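# Fold the sock's toe back onto its foot or heel

## Task

Bend the toe end of the sock backward so it rests on top of the foot or heel part; it may drop into place on its own. Then open the grippers and pull the arms away. The fold only counts if it stays put without the robot holding it.

## Robot and tools

Robot: two six-joint arms, left_arm and right_arm, each ending in a parallel two-finger gripper. Both report positions in one shared scene frame. Its origin sits at table-top height, midway between the arm bases and roughly 5 to 10 cm back from the table's near edge. +x points out over the table, +z points up, and left_arm is on the +y side (base near y = +0.273 m, right_arm near y = -0.274 m). The names left and right refer to the arms, not to image sides. A gripper's fingers point along its own +z axis and close along its y axis. The reported end_effector_position is the point between the finger pads, just behind the tips, and it grows less accurate at long reach.

Joint order, used in every row and every per-joint list: waist (joint1), shoulder (joint2), elbow (joint3), wrist pitch (joint4), wrist yaw (joint5), wrist roll (joint6). Stated ranges in radians: waist -2.618 to 3.054, shoulder 0.000 to 3.142, elbow 0.000 to 3.142, wrist pitch -1.571 to 1.571, wrist yaw -1.571 to 1.571, wrist roll -2.094 to 2.094. The true ends may differ by up to 0.036 rad either way.

The row format is shared by execute_actions and move. It is one flat list of 14 numbers, each in [-1, 1], covering both arms even when one arm stays still. The first seven belong to left_arm: six joint offsets, then its gripper opening. The last seven follow the same pattern for right_arm. The joint numbers are scaled relative offsets, not poses: 1.0 equals 1.202 rad for the waist, 1.258 for the shoulder, 1.238 for the elbow, 2.073 for wrist pitch, and 2.022 for wrist yaw and for wrist roll. The opening number is absolute: +1 fully open, -1 closed.

execute_actions(actions): a list of up to 15 actions. Each action is a table of up to 15 rows, and each row runs for one 1/30 s control step. A table with fewer than 15 rows repeats its final row for the remaining steps. Joint offsets in every row are measured from the angles the arm had when that action began, not from the row before. For the first action of a call, that means the last angles reported in this scene. An empty list just returns the current state and images. If an action would push a joint more than 0.036 rad past its range, it is rejected for both arms. If the first action fails this check or any action is malformed, the whole call is refused and nothing moves.

move(target, speed, blocking): target is one 14-number row as above. Its offsets count from the Joint positions in the most recent result that showed them, not from where the arm is when the move starts. All joints travel in proportion, so grippers follow curved paths. speed is the top rate in rad/s of the joint with the longest travel (0.01 to 2, default 0.5). Paths last between 0.5 and 10 s and cut off at 10 s. The arms do not slow for obstacles or for each other. With blocking=false the call returns after 0.5 s. Until a result shows the move has ended, use wait or stop before any new row or move. The extra move: line reports how it ended (done, off_target, moving, held, fault), whether limits=held or limits=none, and which joint of each arm is farthest from its target. Faster moves and targets set deeper past a contact press harder.

wait(seconds): 0 to 10 s. The arms keep their last command, and a running move continues. stop(): brakes a running move and needs some stopping room, while the fingers carry on. zoom_image(camera, region): gives a closer view of [x0, y0, x1, y1] pixels, at most 504 by 504, from cam_head_left, cam_head_right, cam_high, cam_low, cam_left_wrist or cam_right_wrist. All images are 504x504. read_manual(section) returns only licence text. finished_scene(scene) ends the scene you pass, so call it only after the arms have let go and pulled back.

Results: each result has one state line per arm with the gripper position in metres and its quat_wxyz. Joint positions and Joint velocities give six joint values per arm plus the finger-pad gap in metres (0.087 when fully open). Joint targets shows the angles currently being driven toward. grip_measured shows the opening on the command scale. Calls that ran actions also include step readings, where HELD marks steps that were throttled. Other notes: joint sent to its limit; joint command not followed (the clearance check changed targets); FAULT and MOTOR HOT lines. Joint torques are offset and noisy.

Motion limits: each joint target may lead the measured angle by at most 0.202 rad (waist), 0.258 (shoulder), 0.238 (elbow), 0.573 (wrist pitch), or 0.522 (yaw and roll). Targets that would move a gripper more than 70 mm in one step are scaled back, so large changes take several actions. Friction can leave a joint up to about 0.031 rad short, and smaller commands may do nothing. The robot keeps holding the last command while you compose a reply.

Gripping: command an opening about 0.02 below grip_measured for a firm hold, or less below for a lighter one. Closing fast can squeeze too hard. Holding loads heats the motors: stops happen at 90 °C, and at 100 °C the arm drops.

Avoid: dropping or flinging the sock, slamming into the table, and pushing hard. Keep the two arms from colliding or pressing on each other, since that can end the scene. Stay clear of the bar and plate behind the bases, which can sit up to 3 cm above the table. Before finishing, open the gripper and lift away, and check in the images that the toe still lies folded over the sock.

Each tool is called after "Request:" as name([rows], argument=value, ...), one row to a line, values as JSON.

## Session

Request:
execute_actions(actions=[])

Scene clock: 0.00 s.
left_arm: end_effector_position=(+0.3834, +0.2835, +0.3816) grip_measured=+1.000 end_effector_quat_wxyz=(+0.712, -0.012, +0.702, +0.015) | right_arm: end_effector_position=(+0.3933, -0.2726, +0.3658) grip_measured=+0.999 end_effector_quat_wxyz=(+0.702, +0.007, +0.712, +0.003)
Joint names: [waist, shoulder, elbow, wrist pitch, wrist yaw, wrist roll]
Joint positions: left_arm=[ 0.004  1.033  1.04   0.006 -0.014  0.002  0.087] | right_arm=[-0.003  1.039  1.032  0.009  0.015  0.014  0.087]
Joint velocities: left_arm=[ 0.002 -0.007 -0.007 -0.007  0.051 -0.022  0.   ] | right_arm=[-0.002  0.007 -0.007 -0.007 -0.037 -0.007  0.001]
Joint torques (N m, as the arm reports them, + toward a larger angle): no reading
Motor temperatures (°C, as the motors report them): left_arm=[26 28 29 28 28 27] | right_arm=[26 28 26 25 27 26]
Joint targets: left_arm=[0.004 1.033 1.040 0.006 -0.014 0.002] | right_arm=[-0.003 1.039 1.032 0.009 0.015 0.014]

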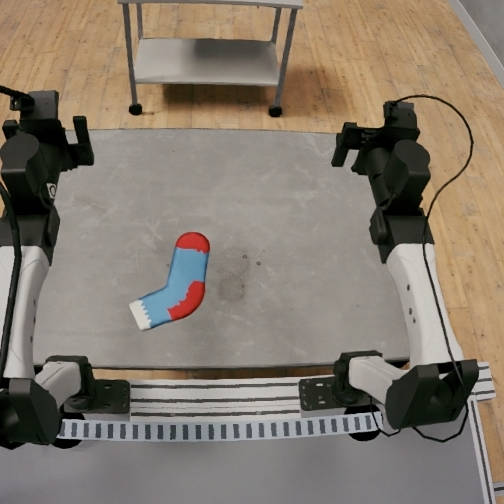

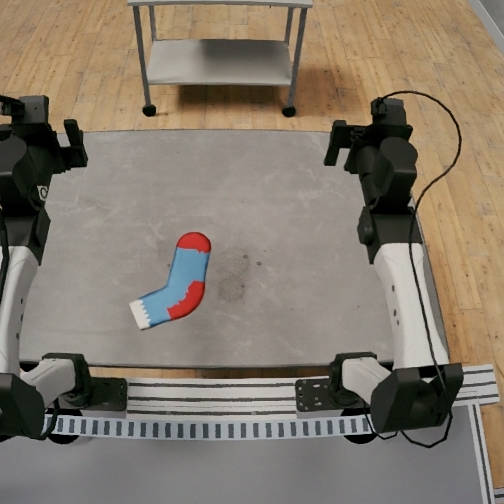

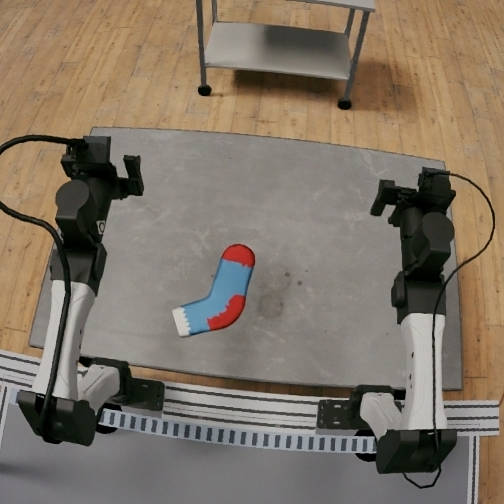

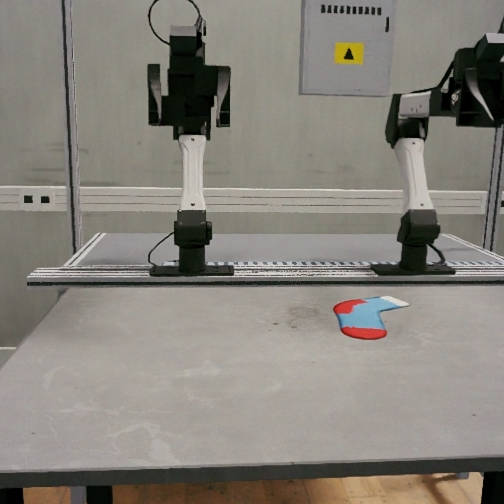

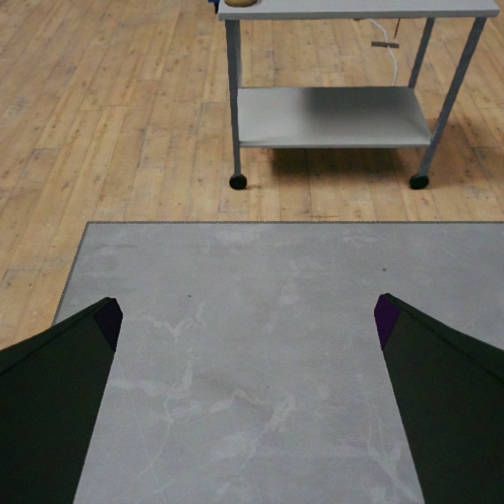

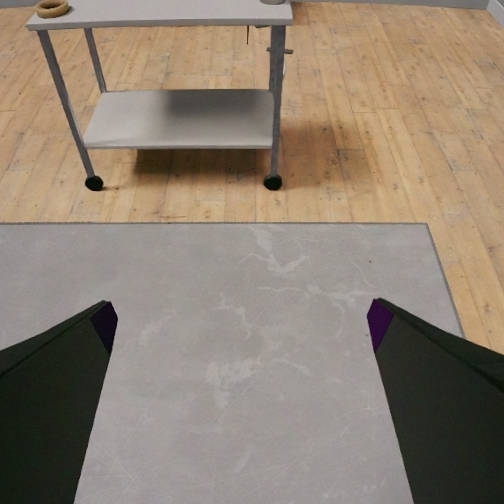

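Request:
move(target=[-0.37,1,0.954,-0.727,0.007,-0.985,0.2,0,0,0,0,0,0,1], speed=1.3)

Request:
zoom_image(camera="cam_low", region=[290,210,450,360])

Scene clock: 54.30 s.
left_arm: end_effector_position=(+0.4104, +0.0514, +0.1259) grip_measured=+0.200 end_effector_quat_wxyz=(-0.007, +0.705, -0.710, +0.006) | right_arm: end_effector_position=(+0.3932, -0.2726, +0.3652) grip_measured=+0.999 end_effector_quat_wxyz=(+0.701, +0.007, +0.713, +0.003)
Joint names: [waist, shoulder, elbow, wrist pitch, wrist yaw, wrist roll]
Joint positions: left_arm=[-0.438  2.277  2.208 -1.486 -0.006 -1.982  0.052] | right_arm=[-0.003  1.039  1.032  0.006  0.015  0.014  0.087]
Joint velocities: left_arm=[-0.007 -0.007 -0.007  0.007 -0.051 -0.037  0.001] | right_arm=[-0.012  0.012  0.002  0.007 -0.022 -0.022  0.   ]
Joint torques (N m, as the arm reports them, + toward a larger angle): left_arm=[  0.05 -11.24   8.92   0.08  -0.09  -0.02] | right_arm=[-0.01 -2.9   8.62  1.67  0.02  0.16]
Motor temperatures (°C, as the motors report them): left_arm=[26 29 36 37 28 27] | right_arm=[26 28 30 31 27 26]
Joint targets: left_arm=[-0.441 2.291 2.221 -1.501 0.000 -1.990] | right_arm=[-0.003 1.039 1.032 0.009 0.015 0.014]
move: done; limits=none; left_arm: farthest joint: the wrist pitch, 0.015 radians from its target (1.507 radians at the start); right_arm: farthest joint: the wrist pitch, 0.003 radians from its target (0.001 radians at the start)
camera_calibration (this result's frames):
cam_left_wrist: T_world_to_cam=[[0.999481, -0.0207782, 0.0246008, -0.415756], [-0.0321978, -0.633403, 0.773152, -0.032689], [-0.000482536, -0.773543, -0.633743, 0.261316], [0, 0, 0, 1]] pos_world=[0.414614, 0.172796, 0.201109]
cam_right_wrist: T_world_to_cam=[[-0.014134, -0.9999, -0.000200514, -0.271427], [-0.774025, 0.0110681, -0.633059, 0.562376], [0.632998, -0.00879247, -0.774104, 0.168554], [0, 0, 0, 1]] pos_world=[0.324762, -0.276142, 0.486441]

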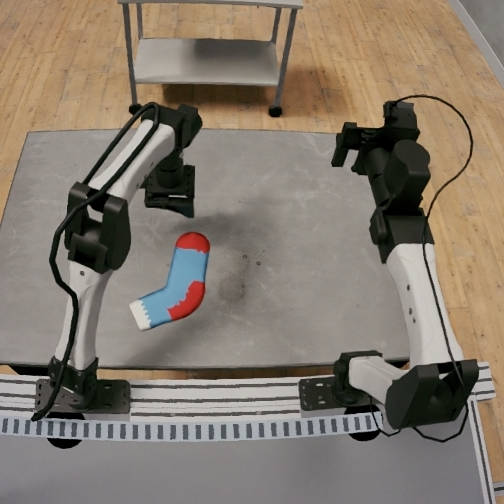

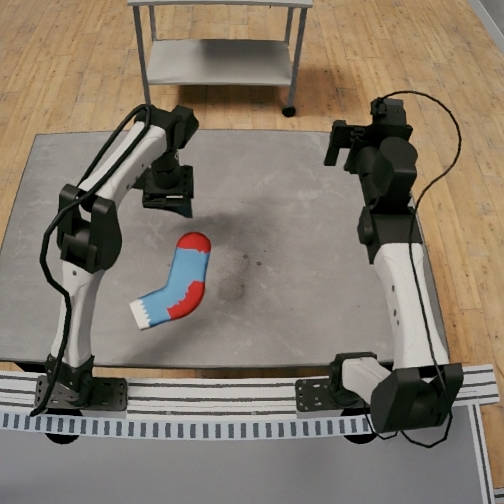

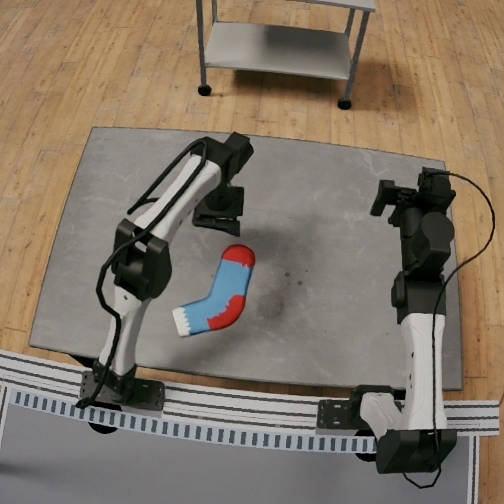

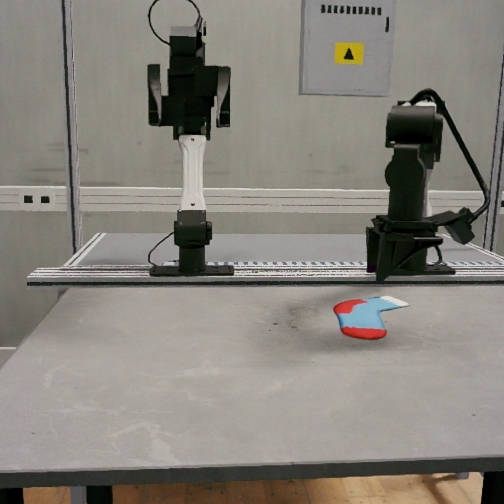

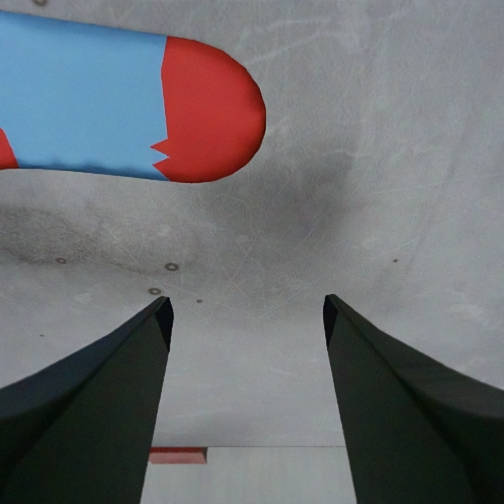

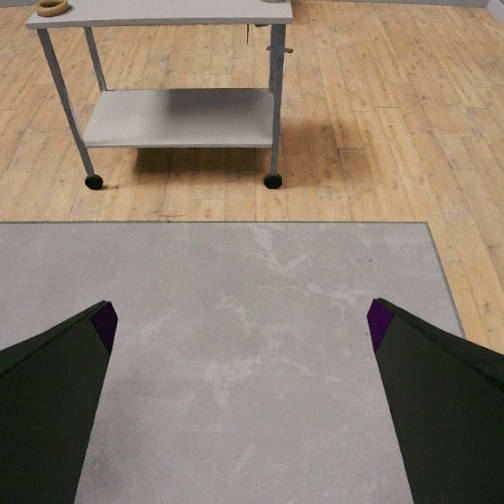

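Region (290, 210, 450, 360) of cam_low's 504x504 image, scaled by 3.150, with more detail than that image has; it fills the top 472 rows of this view, and the rest is white.

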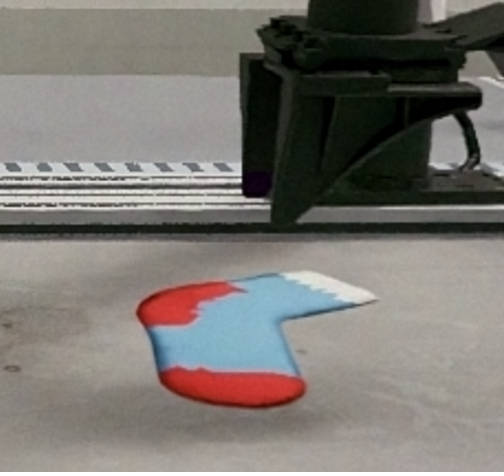

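Request:
move(target=[-0.02,0.03,-0.269,0.167,0,-0.015,0.1,0,0,0,0,0,0,1])

Request:
zoom_image(camera="cam_low", region=[310,270,430,360])

Scene clock: 65.87 s.
left_arm: end_effector_position=(+0.4107, +0.0440, +0.0369) grip_measured=+0.100 end_effector_quat_wxyz=(-0.005, +0.707, -0.707, +0.003) | right_arm: end_effector_position=(+0.3932, -0.2726, +0.3650) grip_measured=+0.999 end_effector_quat_wxyz=(+0.701, +0.007, +0.713, +0.003)
Joint names: [waist, shoulder, elbow, wrist pitch, wrist yaw, wrist roll]
Joint positions: left_arm=[-0.454  2.3    1.892 -1.155 -0.006 -2.005  0.048] | right_arm=[-0.003  1.039  1.032  0.005  0.015  0.014  0.087]
Joint velocities: left_arm=[ 0.002  0.002 -0.002 -0.022 -0.051  0.066 -0.   ] | right_arm=[-0.012 -0.012  0.007  0.051 -0.081 -0.007  0.001]
Joint torques (N m, as the arm reports them, + toward a larger angle): left_arm=[ -0.28 -11.46   6.01   0.38  -0.16  -0.03] | right_arm=[-0.01 -2.9   8.63  1.66  0.02  0.16]
Motor temperatures (°C, as the motors report them): left_arm=[26 34 37 34 28 27] | right_arm=[26 28 31 31 27 26]
Joint targets: left_arm=[-0.462 2.315 1.875 -1.140 -0.006 -2.012] | right_arm=[-0.003 1.039 1.032 0.006 0.015 0.014]
move: done; limits=none; left_arm: farthest joint: the elbow, 0.017 radians from its target (0.333 radians at the start); right_arm: farthest joint: the wrist pitch, 0.001 radians from its target (0.000 radians at the start)
camera_calibration (this result's frames):
cam_left_wrist: T_world_to_cam=[[0.999745, -0.0131939, 0.0183243, -0.414269], [-0.0225325, -0.635552, 0.771729, 0.0276274], [0.00146392, -0.771945, -0.635687, 0.198316], [0, 0, 0, 1]] pos_world=[0.414496, 0.165182, 0.112337]
cam_right_wrist: T_world_to_cam=[[-0.0141326, -0.9999, -0.000173458, -0.271438], [-0.774749, 0.01106, -0.632173, 0.562114], [0.632111, -0.00879985, -0.774827, 0.168978], [0, 0, 0, 1]] pos_world=[0.324848, -0.276141, 0.486235]

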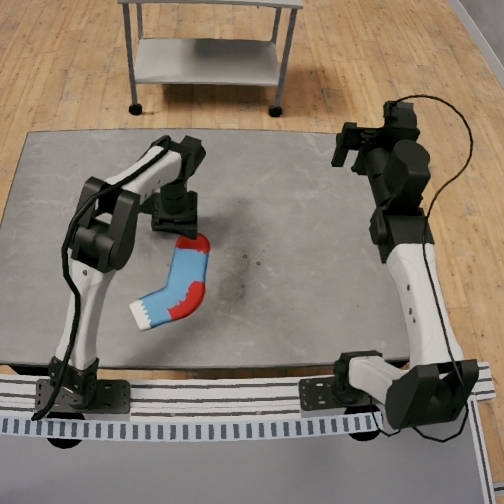

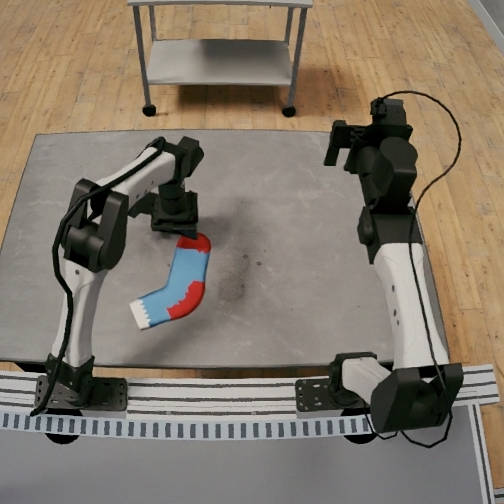

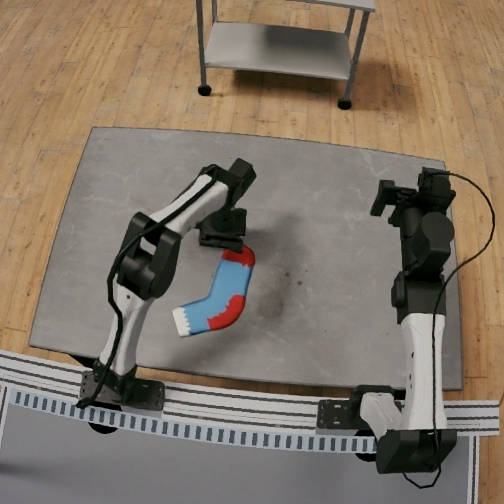

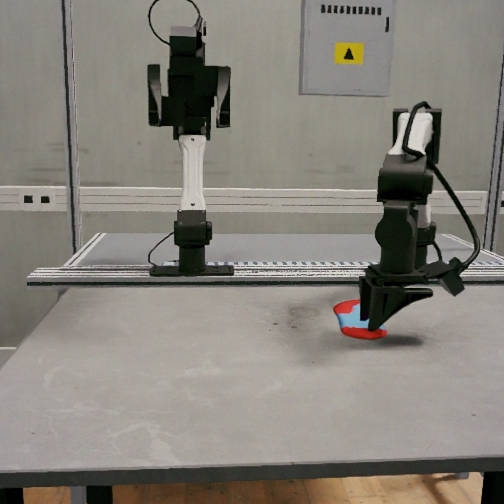

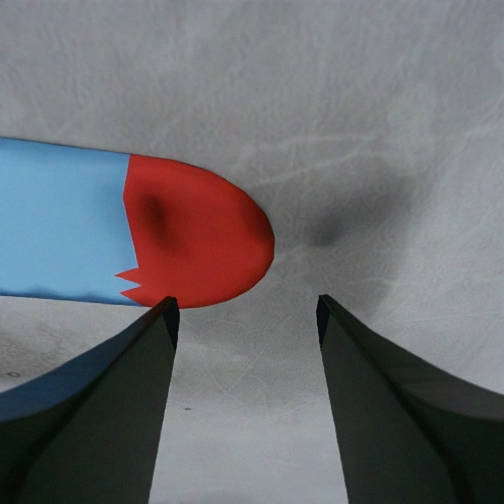

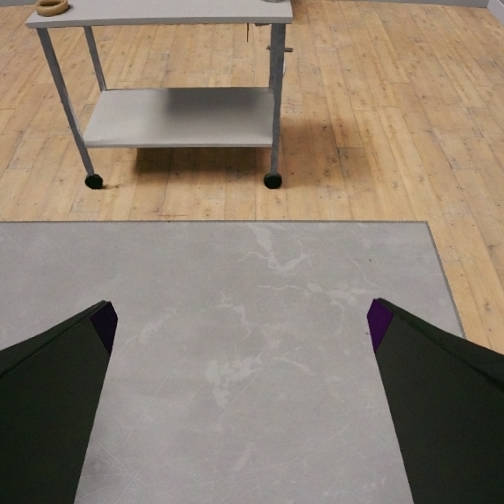

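Region (310, 270, 430, 360) of cam_low's 504x504 image, scaled by 4.200, with more detail than that image has; it fills the top 378 rows of this view, and the rest is white.

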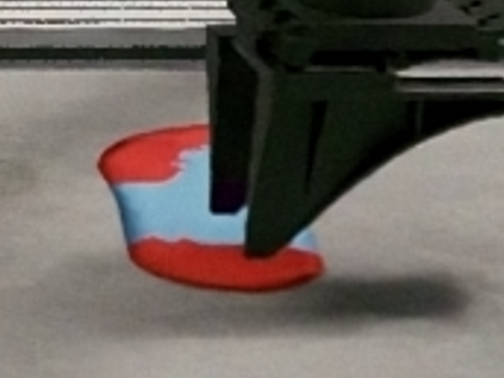

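Request:
move(target=[-0.012,0.054,-0.026,0.014,0,0,0.1,0,0,0,0,0,0,1], speed=0.1)

Request:
zoom_image(camera="cam_low", region=[310,270,430,360])

Scene clock: 73.40 s.
left_arm: end_effector_position=(+0.4067, +0.0442, +0.0161) grip_measured=+0.100 end_effector_quat_wxyz=(+0.001, +0.706, -0.708, -0.014) | right_arm: end_effector_position=(+0.3931, -0.2726, +0.3647) grip_measured=+0.999 end_effector_quat_wxyz=(+0.700, +0.007, +0.714, +0.003)
Joint names: [waist, shoulder, elbow, wrist pitch, wrist yaw, wrist roll]
Joint positions: left_arm=[-0.457  2.342  1.883 -1.14  -0.006 -2.006  0.048] | right_arm=[-0.003  1.039  1.032  0.004  0.015  0.014  0.087]
Joint velocities: left_arm=[-0.007 -0.002 -0.007 -0.022  0.037  0.066 -0.001] | right_arm=[-0.012 -0.027 -0.002 -0.007  0.037 -0.007 -0.   ]
Joint torques (N m, as the arm reports them, + toward a larger angle): left_arm=[ -0.59 -10.57   5.58   0.28  -0.12   0.06] | right_arm=[-0.01 -2.9   8.62  1.66  0.02  0.16]
Motor temperatures (°C, as the motors report them): left_arm=[26 37 36 33 28 27] | right_arm=[26 28 31 32 27 26]
Joint targets: left_arm=[-0.468 2.368 1.860 -1.126 -0.006 -2.005] | right_arm=[-0.003 1.039 1.032 0.005 0.015 0.014]
move: off_target (left_arm); limits=none; left_arm: farthest joint: the shoulder, 0.026 radians from its target (0.068 radians at the start); right_arm: farthest joint: the wrist pitch, 0.001 radians from its target (0.000 radians at the start)
camera_calibration (this result's frames):
cam_left_wrist: T_world_to_cam=[[0.999752, -0.0161955, -0.0152938, -0.409237], [0.00116086, -0.647764, 0.76184, 0.0347837], [-0.0222452, -0.761669, -0.647585, 0.194668], [0, 0, 0, 1]] pos_world=[0.413426, 0.164176, 0.0933057]
cam_right_wrist: T_world_to_cam=[[-0.0141311, -0.9999, -0.000146402, -0.271449], [-0.775472, 0.0110518, -0.631286, 0.561851], [0.631224, -0.00880724, -0.77555, 0.169401], [0, 0, 0, 1]] pos_world=[0.324934, -0.27614, 0.486028]

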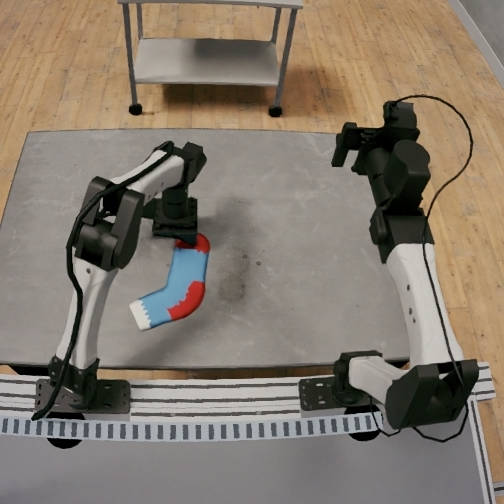

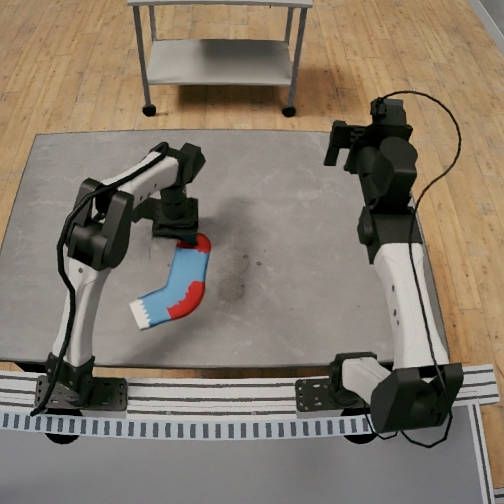

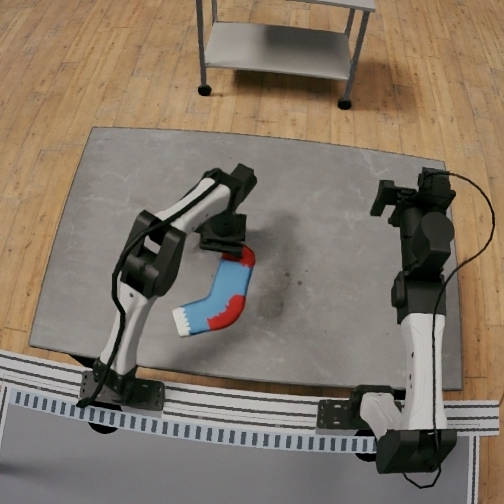

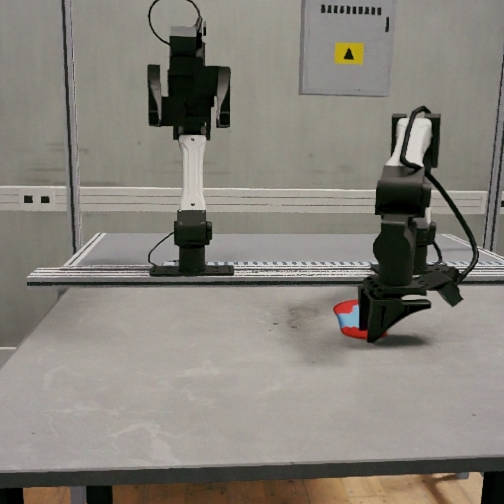

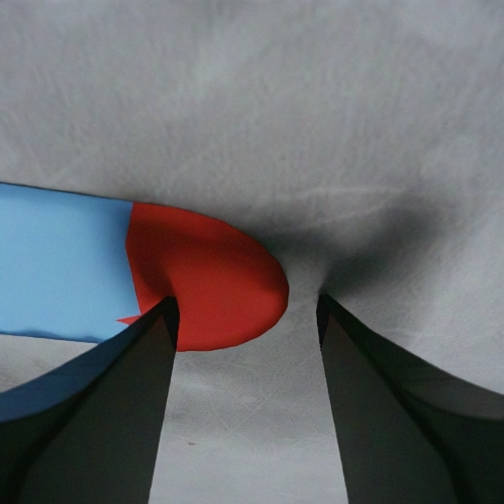

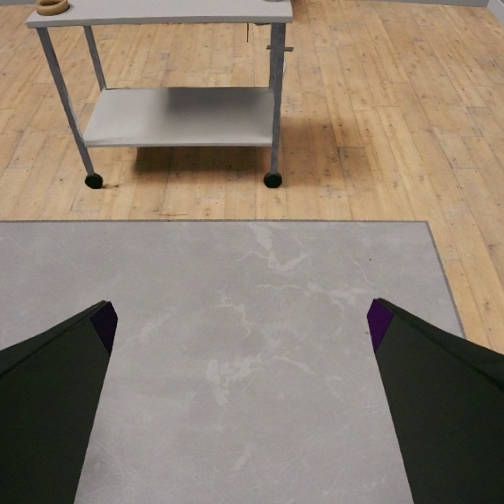

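Region (310, 270, 430, 360) of cam_low's 504x504 image, scaled by 4.200, with more detail than that image has; it fills the top 378 rows of this view, and the rest is white.

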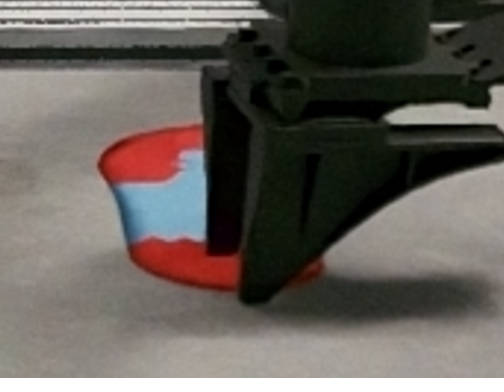

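The fingers are in light contact, so I'm closing them gradually.

Request:
execute_actions([
  [[0,0.024,-0.019,0,0,0,0.05,0,0,0,0,0,0,1],[0,0.024,-0.019,0,0,0,0,0,0,0,0,0,0,1],[0,0.024,-0.019,0,0,0,-0.05,0,0,0,0,0,0,1],[0,0.024,-0.019,0,0,0,-0.1,0,0,0,0,0,0,1],[0,0.024,-0.019,0,0,0,-0.15,0,0,0,0,0,0,1],[0,0.024,-0.019,0,0,0,-0.2,0,0,0,0,0,0,1],[0,0.024,-0.019,0,0,0,-0.25,0,0,0,0,0,0,1],[0,0.024,-0.019,0,0,0,-0.3,0,0,0,0,0,0,1],[0,0.024,-0.019,0,0,0,-0.35,0,0,0,0,0,0,1],[0,0.024,-0.019,0,0,0,-0.4,0,0,0,0,0,0,1],[0,0.024,-0.019,0,0,0,-0.45,0,0,0,0,0,0,1],[0,0.024,-0.019,0,0,0,-0.5,0,0,0,0,0,0,1]],
  [[0,0.024,-0.019,0,0,0,-0.55,0,0,0,0,0,0,1],[0,0.024,-0.019,0,0,0,-0.6,0,0,0,0,0,0,1],[0,0.024,-0.019,0,0,0,-0.65,0,0,0,0,0,0,1],[0,0.024,-0.019,0,0,0,-0.7,0,0,0,0,0,0,1],[0,0.024,-0.019,0,0,0,-0.75,0,0,0,0,0,0,1],[0,0.024,-0.019,0,0,0,-0.8,0,0,0,0,0,0,1],[0,0.024,-0.019,0,0,0,-0.85,0,0,0,0,0,0,1],[0,0.024,-0.019,0,0,0,-0.9,0,0,0,0,0,0,1],[0,0.024,-0.019,0,0,0,-0.95,0,0,0,0,0,0,1],[0,0.024,-0.019,0,0,0,-1,0,0,0,0,0,0,1]],
])

Scene clock: 91.70 s.
left_arm: end_effector_position=(+0.4027, +0.0428, +0.0166) grip_measured=-0.939 end_effector_quat_wxyz=(+0.011, +0.706, -0.708, -0.017) | right_arm: end_effector_position=(+0.3930, -0.2726, +0.3640) grip_measured=+0.999 end_effector_quat_wxyz=(+0.699, +0.007, +0.715, +0.003)
Joint names: [waist, shoulder, elbow, wrist pitch, wrist yaw, wrist roll]
Joint positions: left_arm=[-0.457  2.342  1.883 -1.153  0.011 -2.006  0.003] | right_arm=[-0.003  1.039  1.032  0.001  0.015  0.014  0.087]
Joint velocities: left_arm=[-0.002  0.007  0.002 -0.037 -0.081 -0.007 -0.   ] | right_arm=[ 0.012 -0.002  0.002 -0.125 -0.11   0.037 -0.   ]
Joint torques (N m, as the arm reports them, + toward a larger angle): left_arm=[  0.31 -10.25   5.21   0.15  -0.22  -0.01] | right_arm=[ 0.   -2.92  8.62  1.66  0.02  0.16]
Motor temperatures (°C, as the motors report them): left_arm=[26 41 35 32 28 27] | right_arm=[26 29 32 32 27 26]
Joint targets: left_arm=[-0.457 2.372 1.859 -1.149 0.003 -2.006] | right_arm=[-0.003 1.039 1.032 0.003 0.015 0.014]
Step readings (joint positions; steps 1 to 15: 1st action; 16 to 30: 2nd action):
0: left_arm=[-0.457 2.342 1.883 -1.140 -0.006 -2.006] | right_arm=[-0.003 1.039 1.032 0.004 0.015 0.014]
1: left_arm=[-0.457 2.342 1.883 -1.140 -0.006 -2.006] | right_arm=[-0.003 1.039 1.032 0.004 0.015 0.014]
2: left_arm=[-0.457 2.342 1.883 -1.140 -0.006 -2.006] | right_arm=[-0.003 1.039 1.032 0.004 0.015 0.014]
4: left_arm=[-0.457 2.342 1.883 -1.142 -0.003 -2.006] | right_arm=[-0.003 1.039 1.032 0.003 0.015 0.014]
8: left_arm=[-0.457 2.342 1.883 -1.146 -0.000 -2.006] | right_arm=[-0.003 1.039 1.032 0.003 0.015 0.014]
15: left_arm=[-0.457 2.342 1.883 -1.150 0.003 -2.006] | right_arm=[-0.003 1.039 1.032 0.003 0.015 0.014]
16: left_arm=[-0.457 2.342 1.883 -1.150 0.004 -2.006] | right_arm=[-0.003 1.039 1.032 0.003 0.015 0.014]
17: left_arm=[-0.457 2.342 1.883 -1.150 0.005 -2.006] | right_arm=[-0.003 1.039 1.032 0.003 0.015 0.014]
19: left_arm=[-0.457 2.342 1.883 -1.152 0.007 -2.006] | right_arm=[-0.003 1.039 1.032 0.002 0.015 0.014]
23: left_arm=[-0.457 2.342 1.883 -1.153 0.011 -2.006] | right_arm=[-0.003 1.039 1.032 0.002 0.015 0.014]
30: Joint positions above
camera_calibration (this result's frames):
cam_left_wrist: T_world_to_cam=[[0.999309, -0.0158468, -0.0336347, -0.404706], [0.0156983, -0.640212, 0.768038, 0.0272414], [-0.0337042, -0.768035, -0.63952, 0.198641], [0, 0, 0, 1]] pos_world=[0.410694, 0.163591, 0.0925006]
cam_right_wrist: T_world_to_cam=[[-0.0141276, -0.9999, -0.0000832798, -0.271476], [-0.777154, 0.0110328, -0.629213, 0.561237], [0.629151, -0.00882452, -0.777233, 0.170387], [0, 0, 0, 1]] pos_world=[0.325133, -0.276137, 0.485546]

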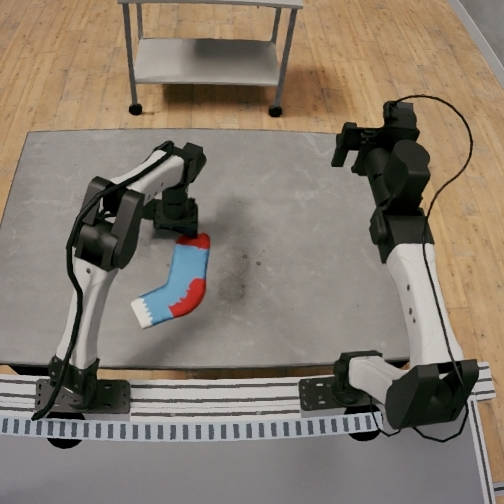

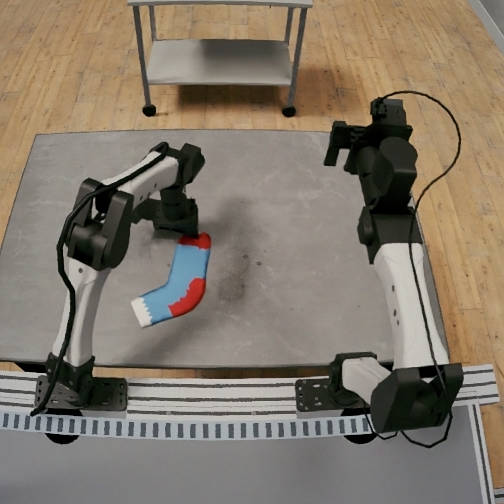

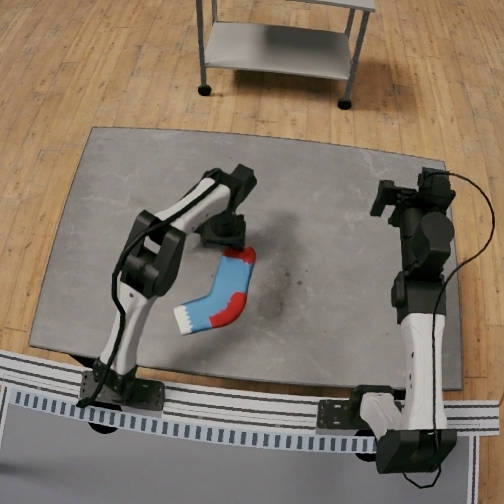

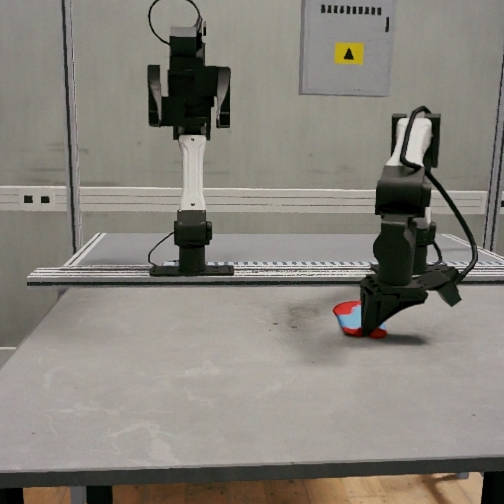

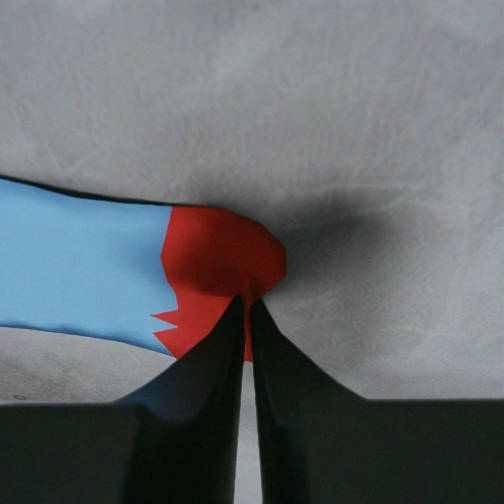

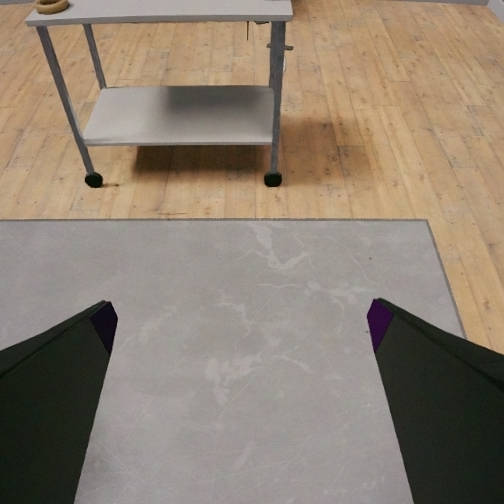

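Request:
move(target=[-0.046,-0.245,-0.185,-0.015,0,-0.025,-1,0,0,0,0,0,0,1], speed=0.25)

Request:
zoom_image(camera="cam_low", region=[310,250,430,360])

Scene clock: 101.07 s.
left_arm: end_effector_position=(+0.3572, +0.0433, +0.0889) grip_measured=-0.939 end_effector_quat_wxyz=(-0.002, +0.705, -0.709, +0.021) | right_arm: end_effector_position=(+0.3929, -0.2726, +0.3637) grip_measured=+0.999 end_effector_quat_wxyz=(+0.699, +0.007, +0.715, +0.003)
Joint names: [waist, shoulder, elbow, wrist pitch, wrist yaw, wrist roll]
Joint positions: left_arm=[-0.504  2.038  1.678 -1.171  0.011 -2.048  0.003] | right_arm=[-0.003  1.039  1.032  0.     0.015  0.014  0.087]
Joint velocities: left_arm=[ 0.012  0.007 -0.017 -0.022  0.007 -0.037  0.   ] | right_arm=[-0.002  0.002 -0.022  0.022  0.022  0.037  0.001]
Joint torques (N m, as the arm reports them, + toward a larger angle): left_arm=[ -0.52 -10.96   5.64   0.15  -0.17  -0.03] | right_arm=[-0.01 -2.91  8.63  1.66  0.02  0.16]
Motor temperatures (°C, as the motors report them): left_arm=[26 42 34 32 28 27] | right_arm=[26 29 32 33 27 26]
Joint targets: left_arm=[-0.512 2.033 1.654 -1.184 0.010 -2.056] | right_arm=[-0.003 1.039 1.032 0.002 0.015 0.014]
move: off_target (left_arm); limits=none; left_arm: farthest joint: the elbow, 0.024 radians from its target (0.229 radians at the start); right_arm: farthest joint: the wrist pitch, 0.001 radians from its target (0.000 radians at the start)
camera_calibration (this result's frames):
cam_left_wrist: T_world_to_cam=[[0.999032, -0.0196932, 0.0393454, -0.363105], [-0.0431622, -0.612195, 0.789528, -0.00935566], [0.00853869, -0.790461, -0.612452, 0.227187], [0, 0, 0, 1]] pos_world=[0.36041, 0.166704, 0.160814]
cam_right_wrist: T_world_to_cam=[[-0.014126, -0.9999, -0.0000562303, -0.271487], [-0.777874, 0.0110247, -0.628324, 0.560973], [0.628261, -0.00883194, -0.777952, 0.17081], [0, 0, 0, 1]] pos_world=[0.325219, -0.276136, 0.485339]

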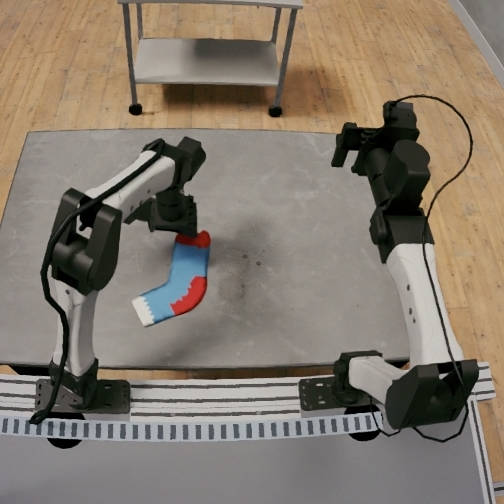

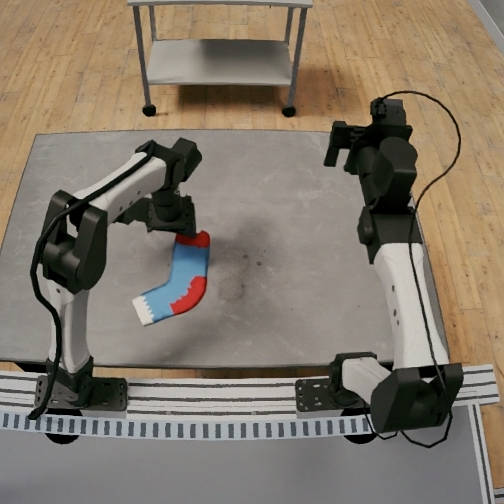

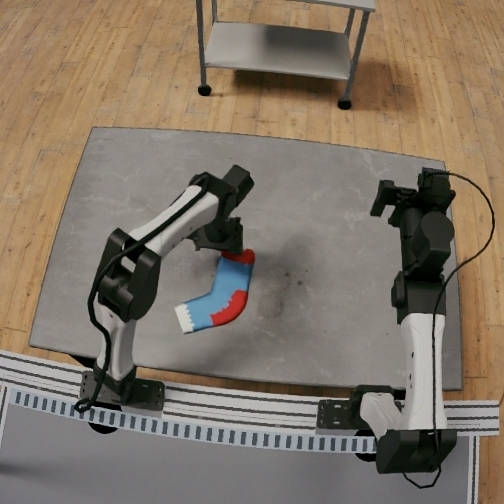

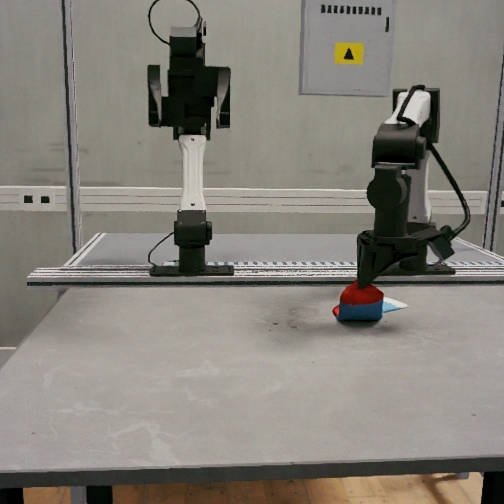

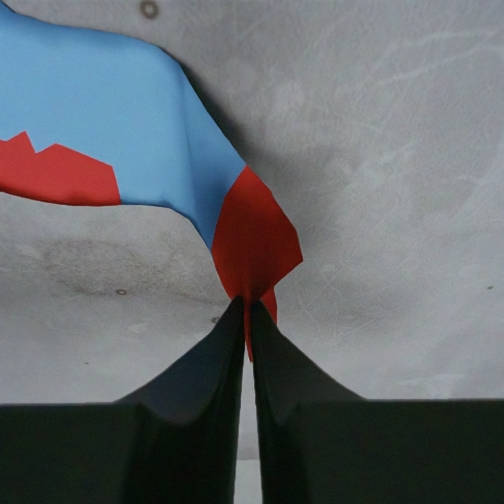

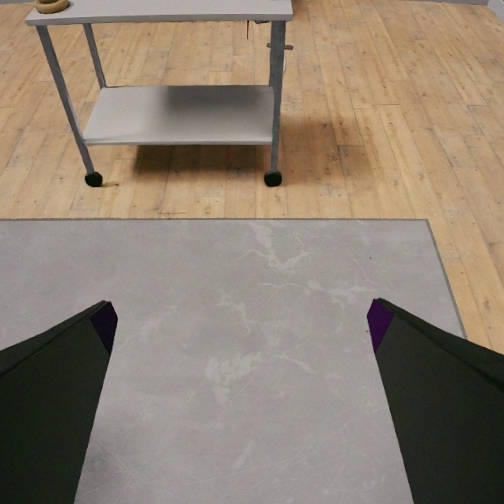

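Region (310, 250, 430, 360) of cam_low's 504x504 image, scaled by 4.200, with more detail than that image has; it fills the top 462 rows of this view, and the rest is white.

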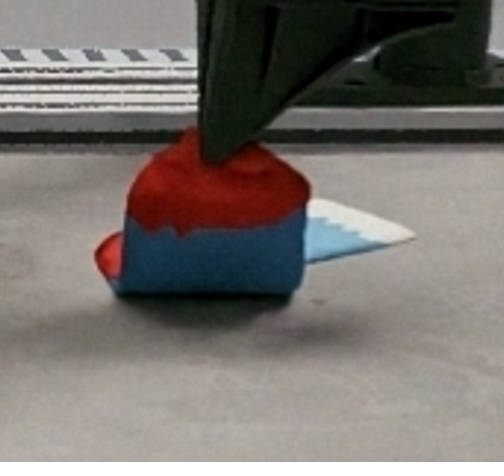

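Request:
move(target=[-0.09,-0.49,-0.92,0.52,0,0,-1,0,0,0,0,0,0,1], speed=0.6)

Request:
zoom_image(camera="cam_low", region=[310,250,430,360])

Scene clock: 114.13 s.
left_arm: end_effector_position=(+0.2697, +0.0515, +0.0478) grip_measured=-0.939 end_effector_quat_wxyz=(+0.070, -0.638, +0.711, -0.285) | right_arm: end_effector_position=(+0.3929, -0.2726, +0.3634) grip_measured=+0.999 end_effector_quat_wxyz=(+0.699, +0.007, +0.716, +0.003)
Joint names: [waist, shoulder, elbow, wrist pitch, wrist yaw, wrist roll]
Joint positions: left_arm=[-0.603  1.434  0.559 -0.1    0.011 -2.049  0.003] | right_arm=[-0.003  1.039  1.032 -0.001  0.015  0.014  0.087]
Joint velocities: left_arm=[-0.007 -0.007  0.012 -0.081 -0.037 -0.007  0.001] | right_arm=[ 0.012 -0.002 -0.007 -0.051  0.007 -0.022  0.   ]
Joint torques (N m, as the arm reports them, + toward a larger angle): left_arm=[-0.28 -5.74  5.72  1.38 -0.14  0.07] | right_arm=[-0.01 -2.91  8.64  1.66  0.01  0.16]
Motor temperatures (°C, as the motors report them): left_arm=[26 43 34 32 28 27] | right_arm=[26 29 32 33 27 26]
Joint targets: left_arm=[-0.612 1.422 0.539 -0.092 0.011 -2.049] | right_arm=[-0.003 1.039 1.032 0.000 0.015 0.014]
move: done; limits=none; left_arm: farthest joint: the elbow, 0.019 radians from its target (1.139 radians at the start); right_arm: farthest joint: the wrist pitch, 0.001 radians from its target (0.000 radians at the start)
camera_calibration (this result's frames):
cam_left_wrist: T_world_to_cam=[[0.86282, -0.0332917, 0.504415, -0.25861], [-0.481939, -0.355328, 0.800922, 0.128893], [0.152569, -0.934149, -0.322629, 0.163915], [0, 0, 0, 1]] pos_world=[0.260244, 0.190311, 0.080097]
cam_right_wrist: T_world_to_cam=[[-0.0141244, -0.9999, -0.0000291827, -0.271498], [-0.778593, 0.0110165, -0.627433, 0.560709], [0.627371, -0.00883937, -0.778671, 0.171232], [0, 0, 0, 1]] pos_world=[0.325303, -0.276135, 0.485132]

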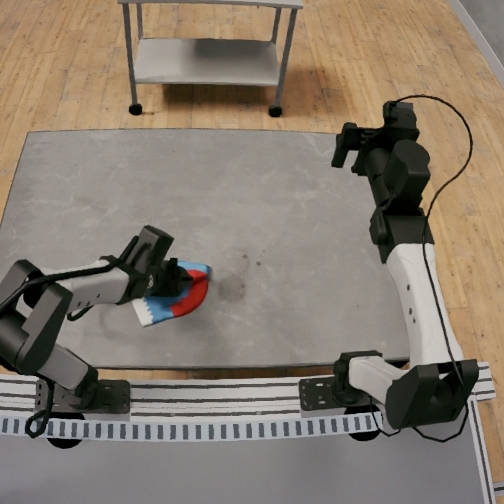

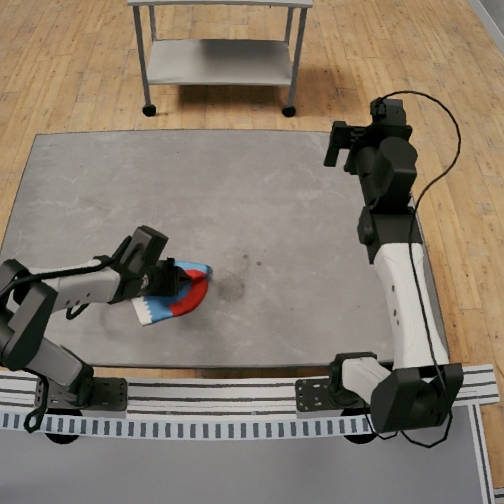

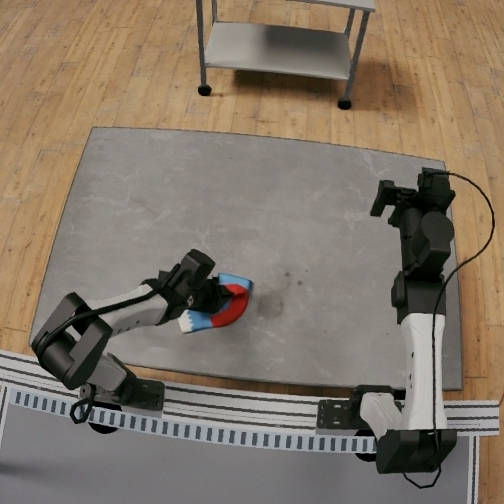

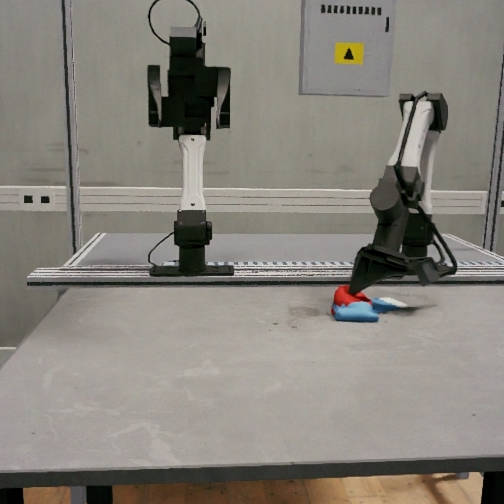

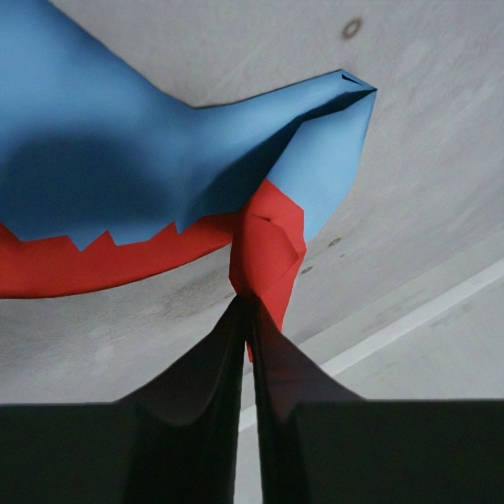

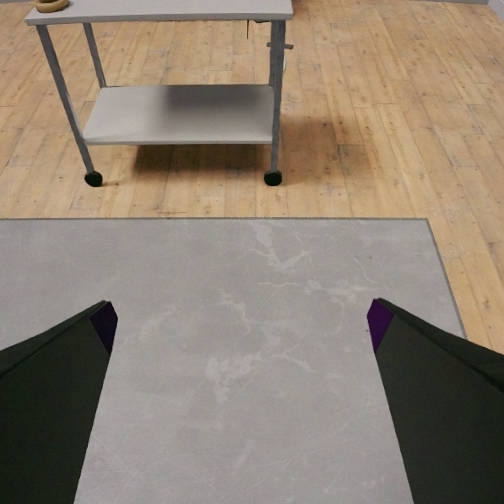

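Region (310, 250, 430, 360) of cam_low's 504x504 image, scaled by 4.200, with more detail than that image has; it fills the top 462 rows of this view, and the rest is white.

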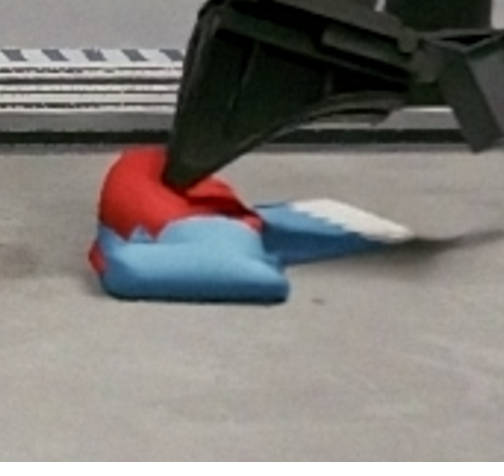

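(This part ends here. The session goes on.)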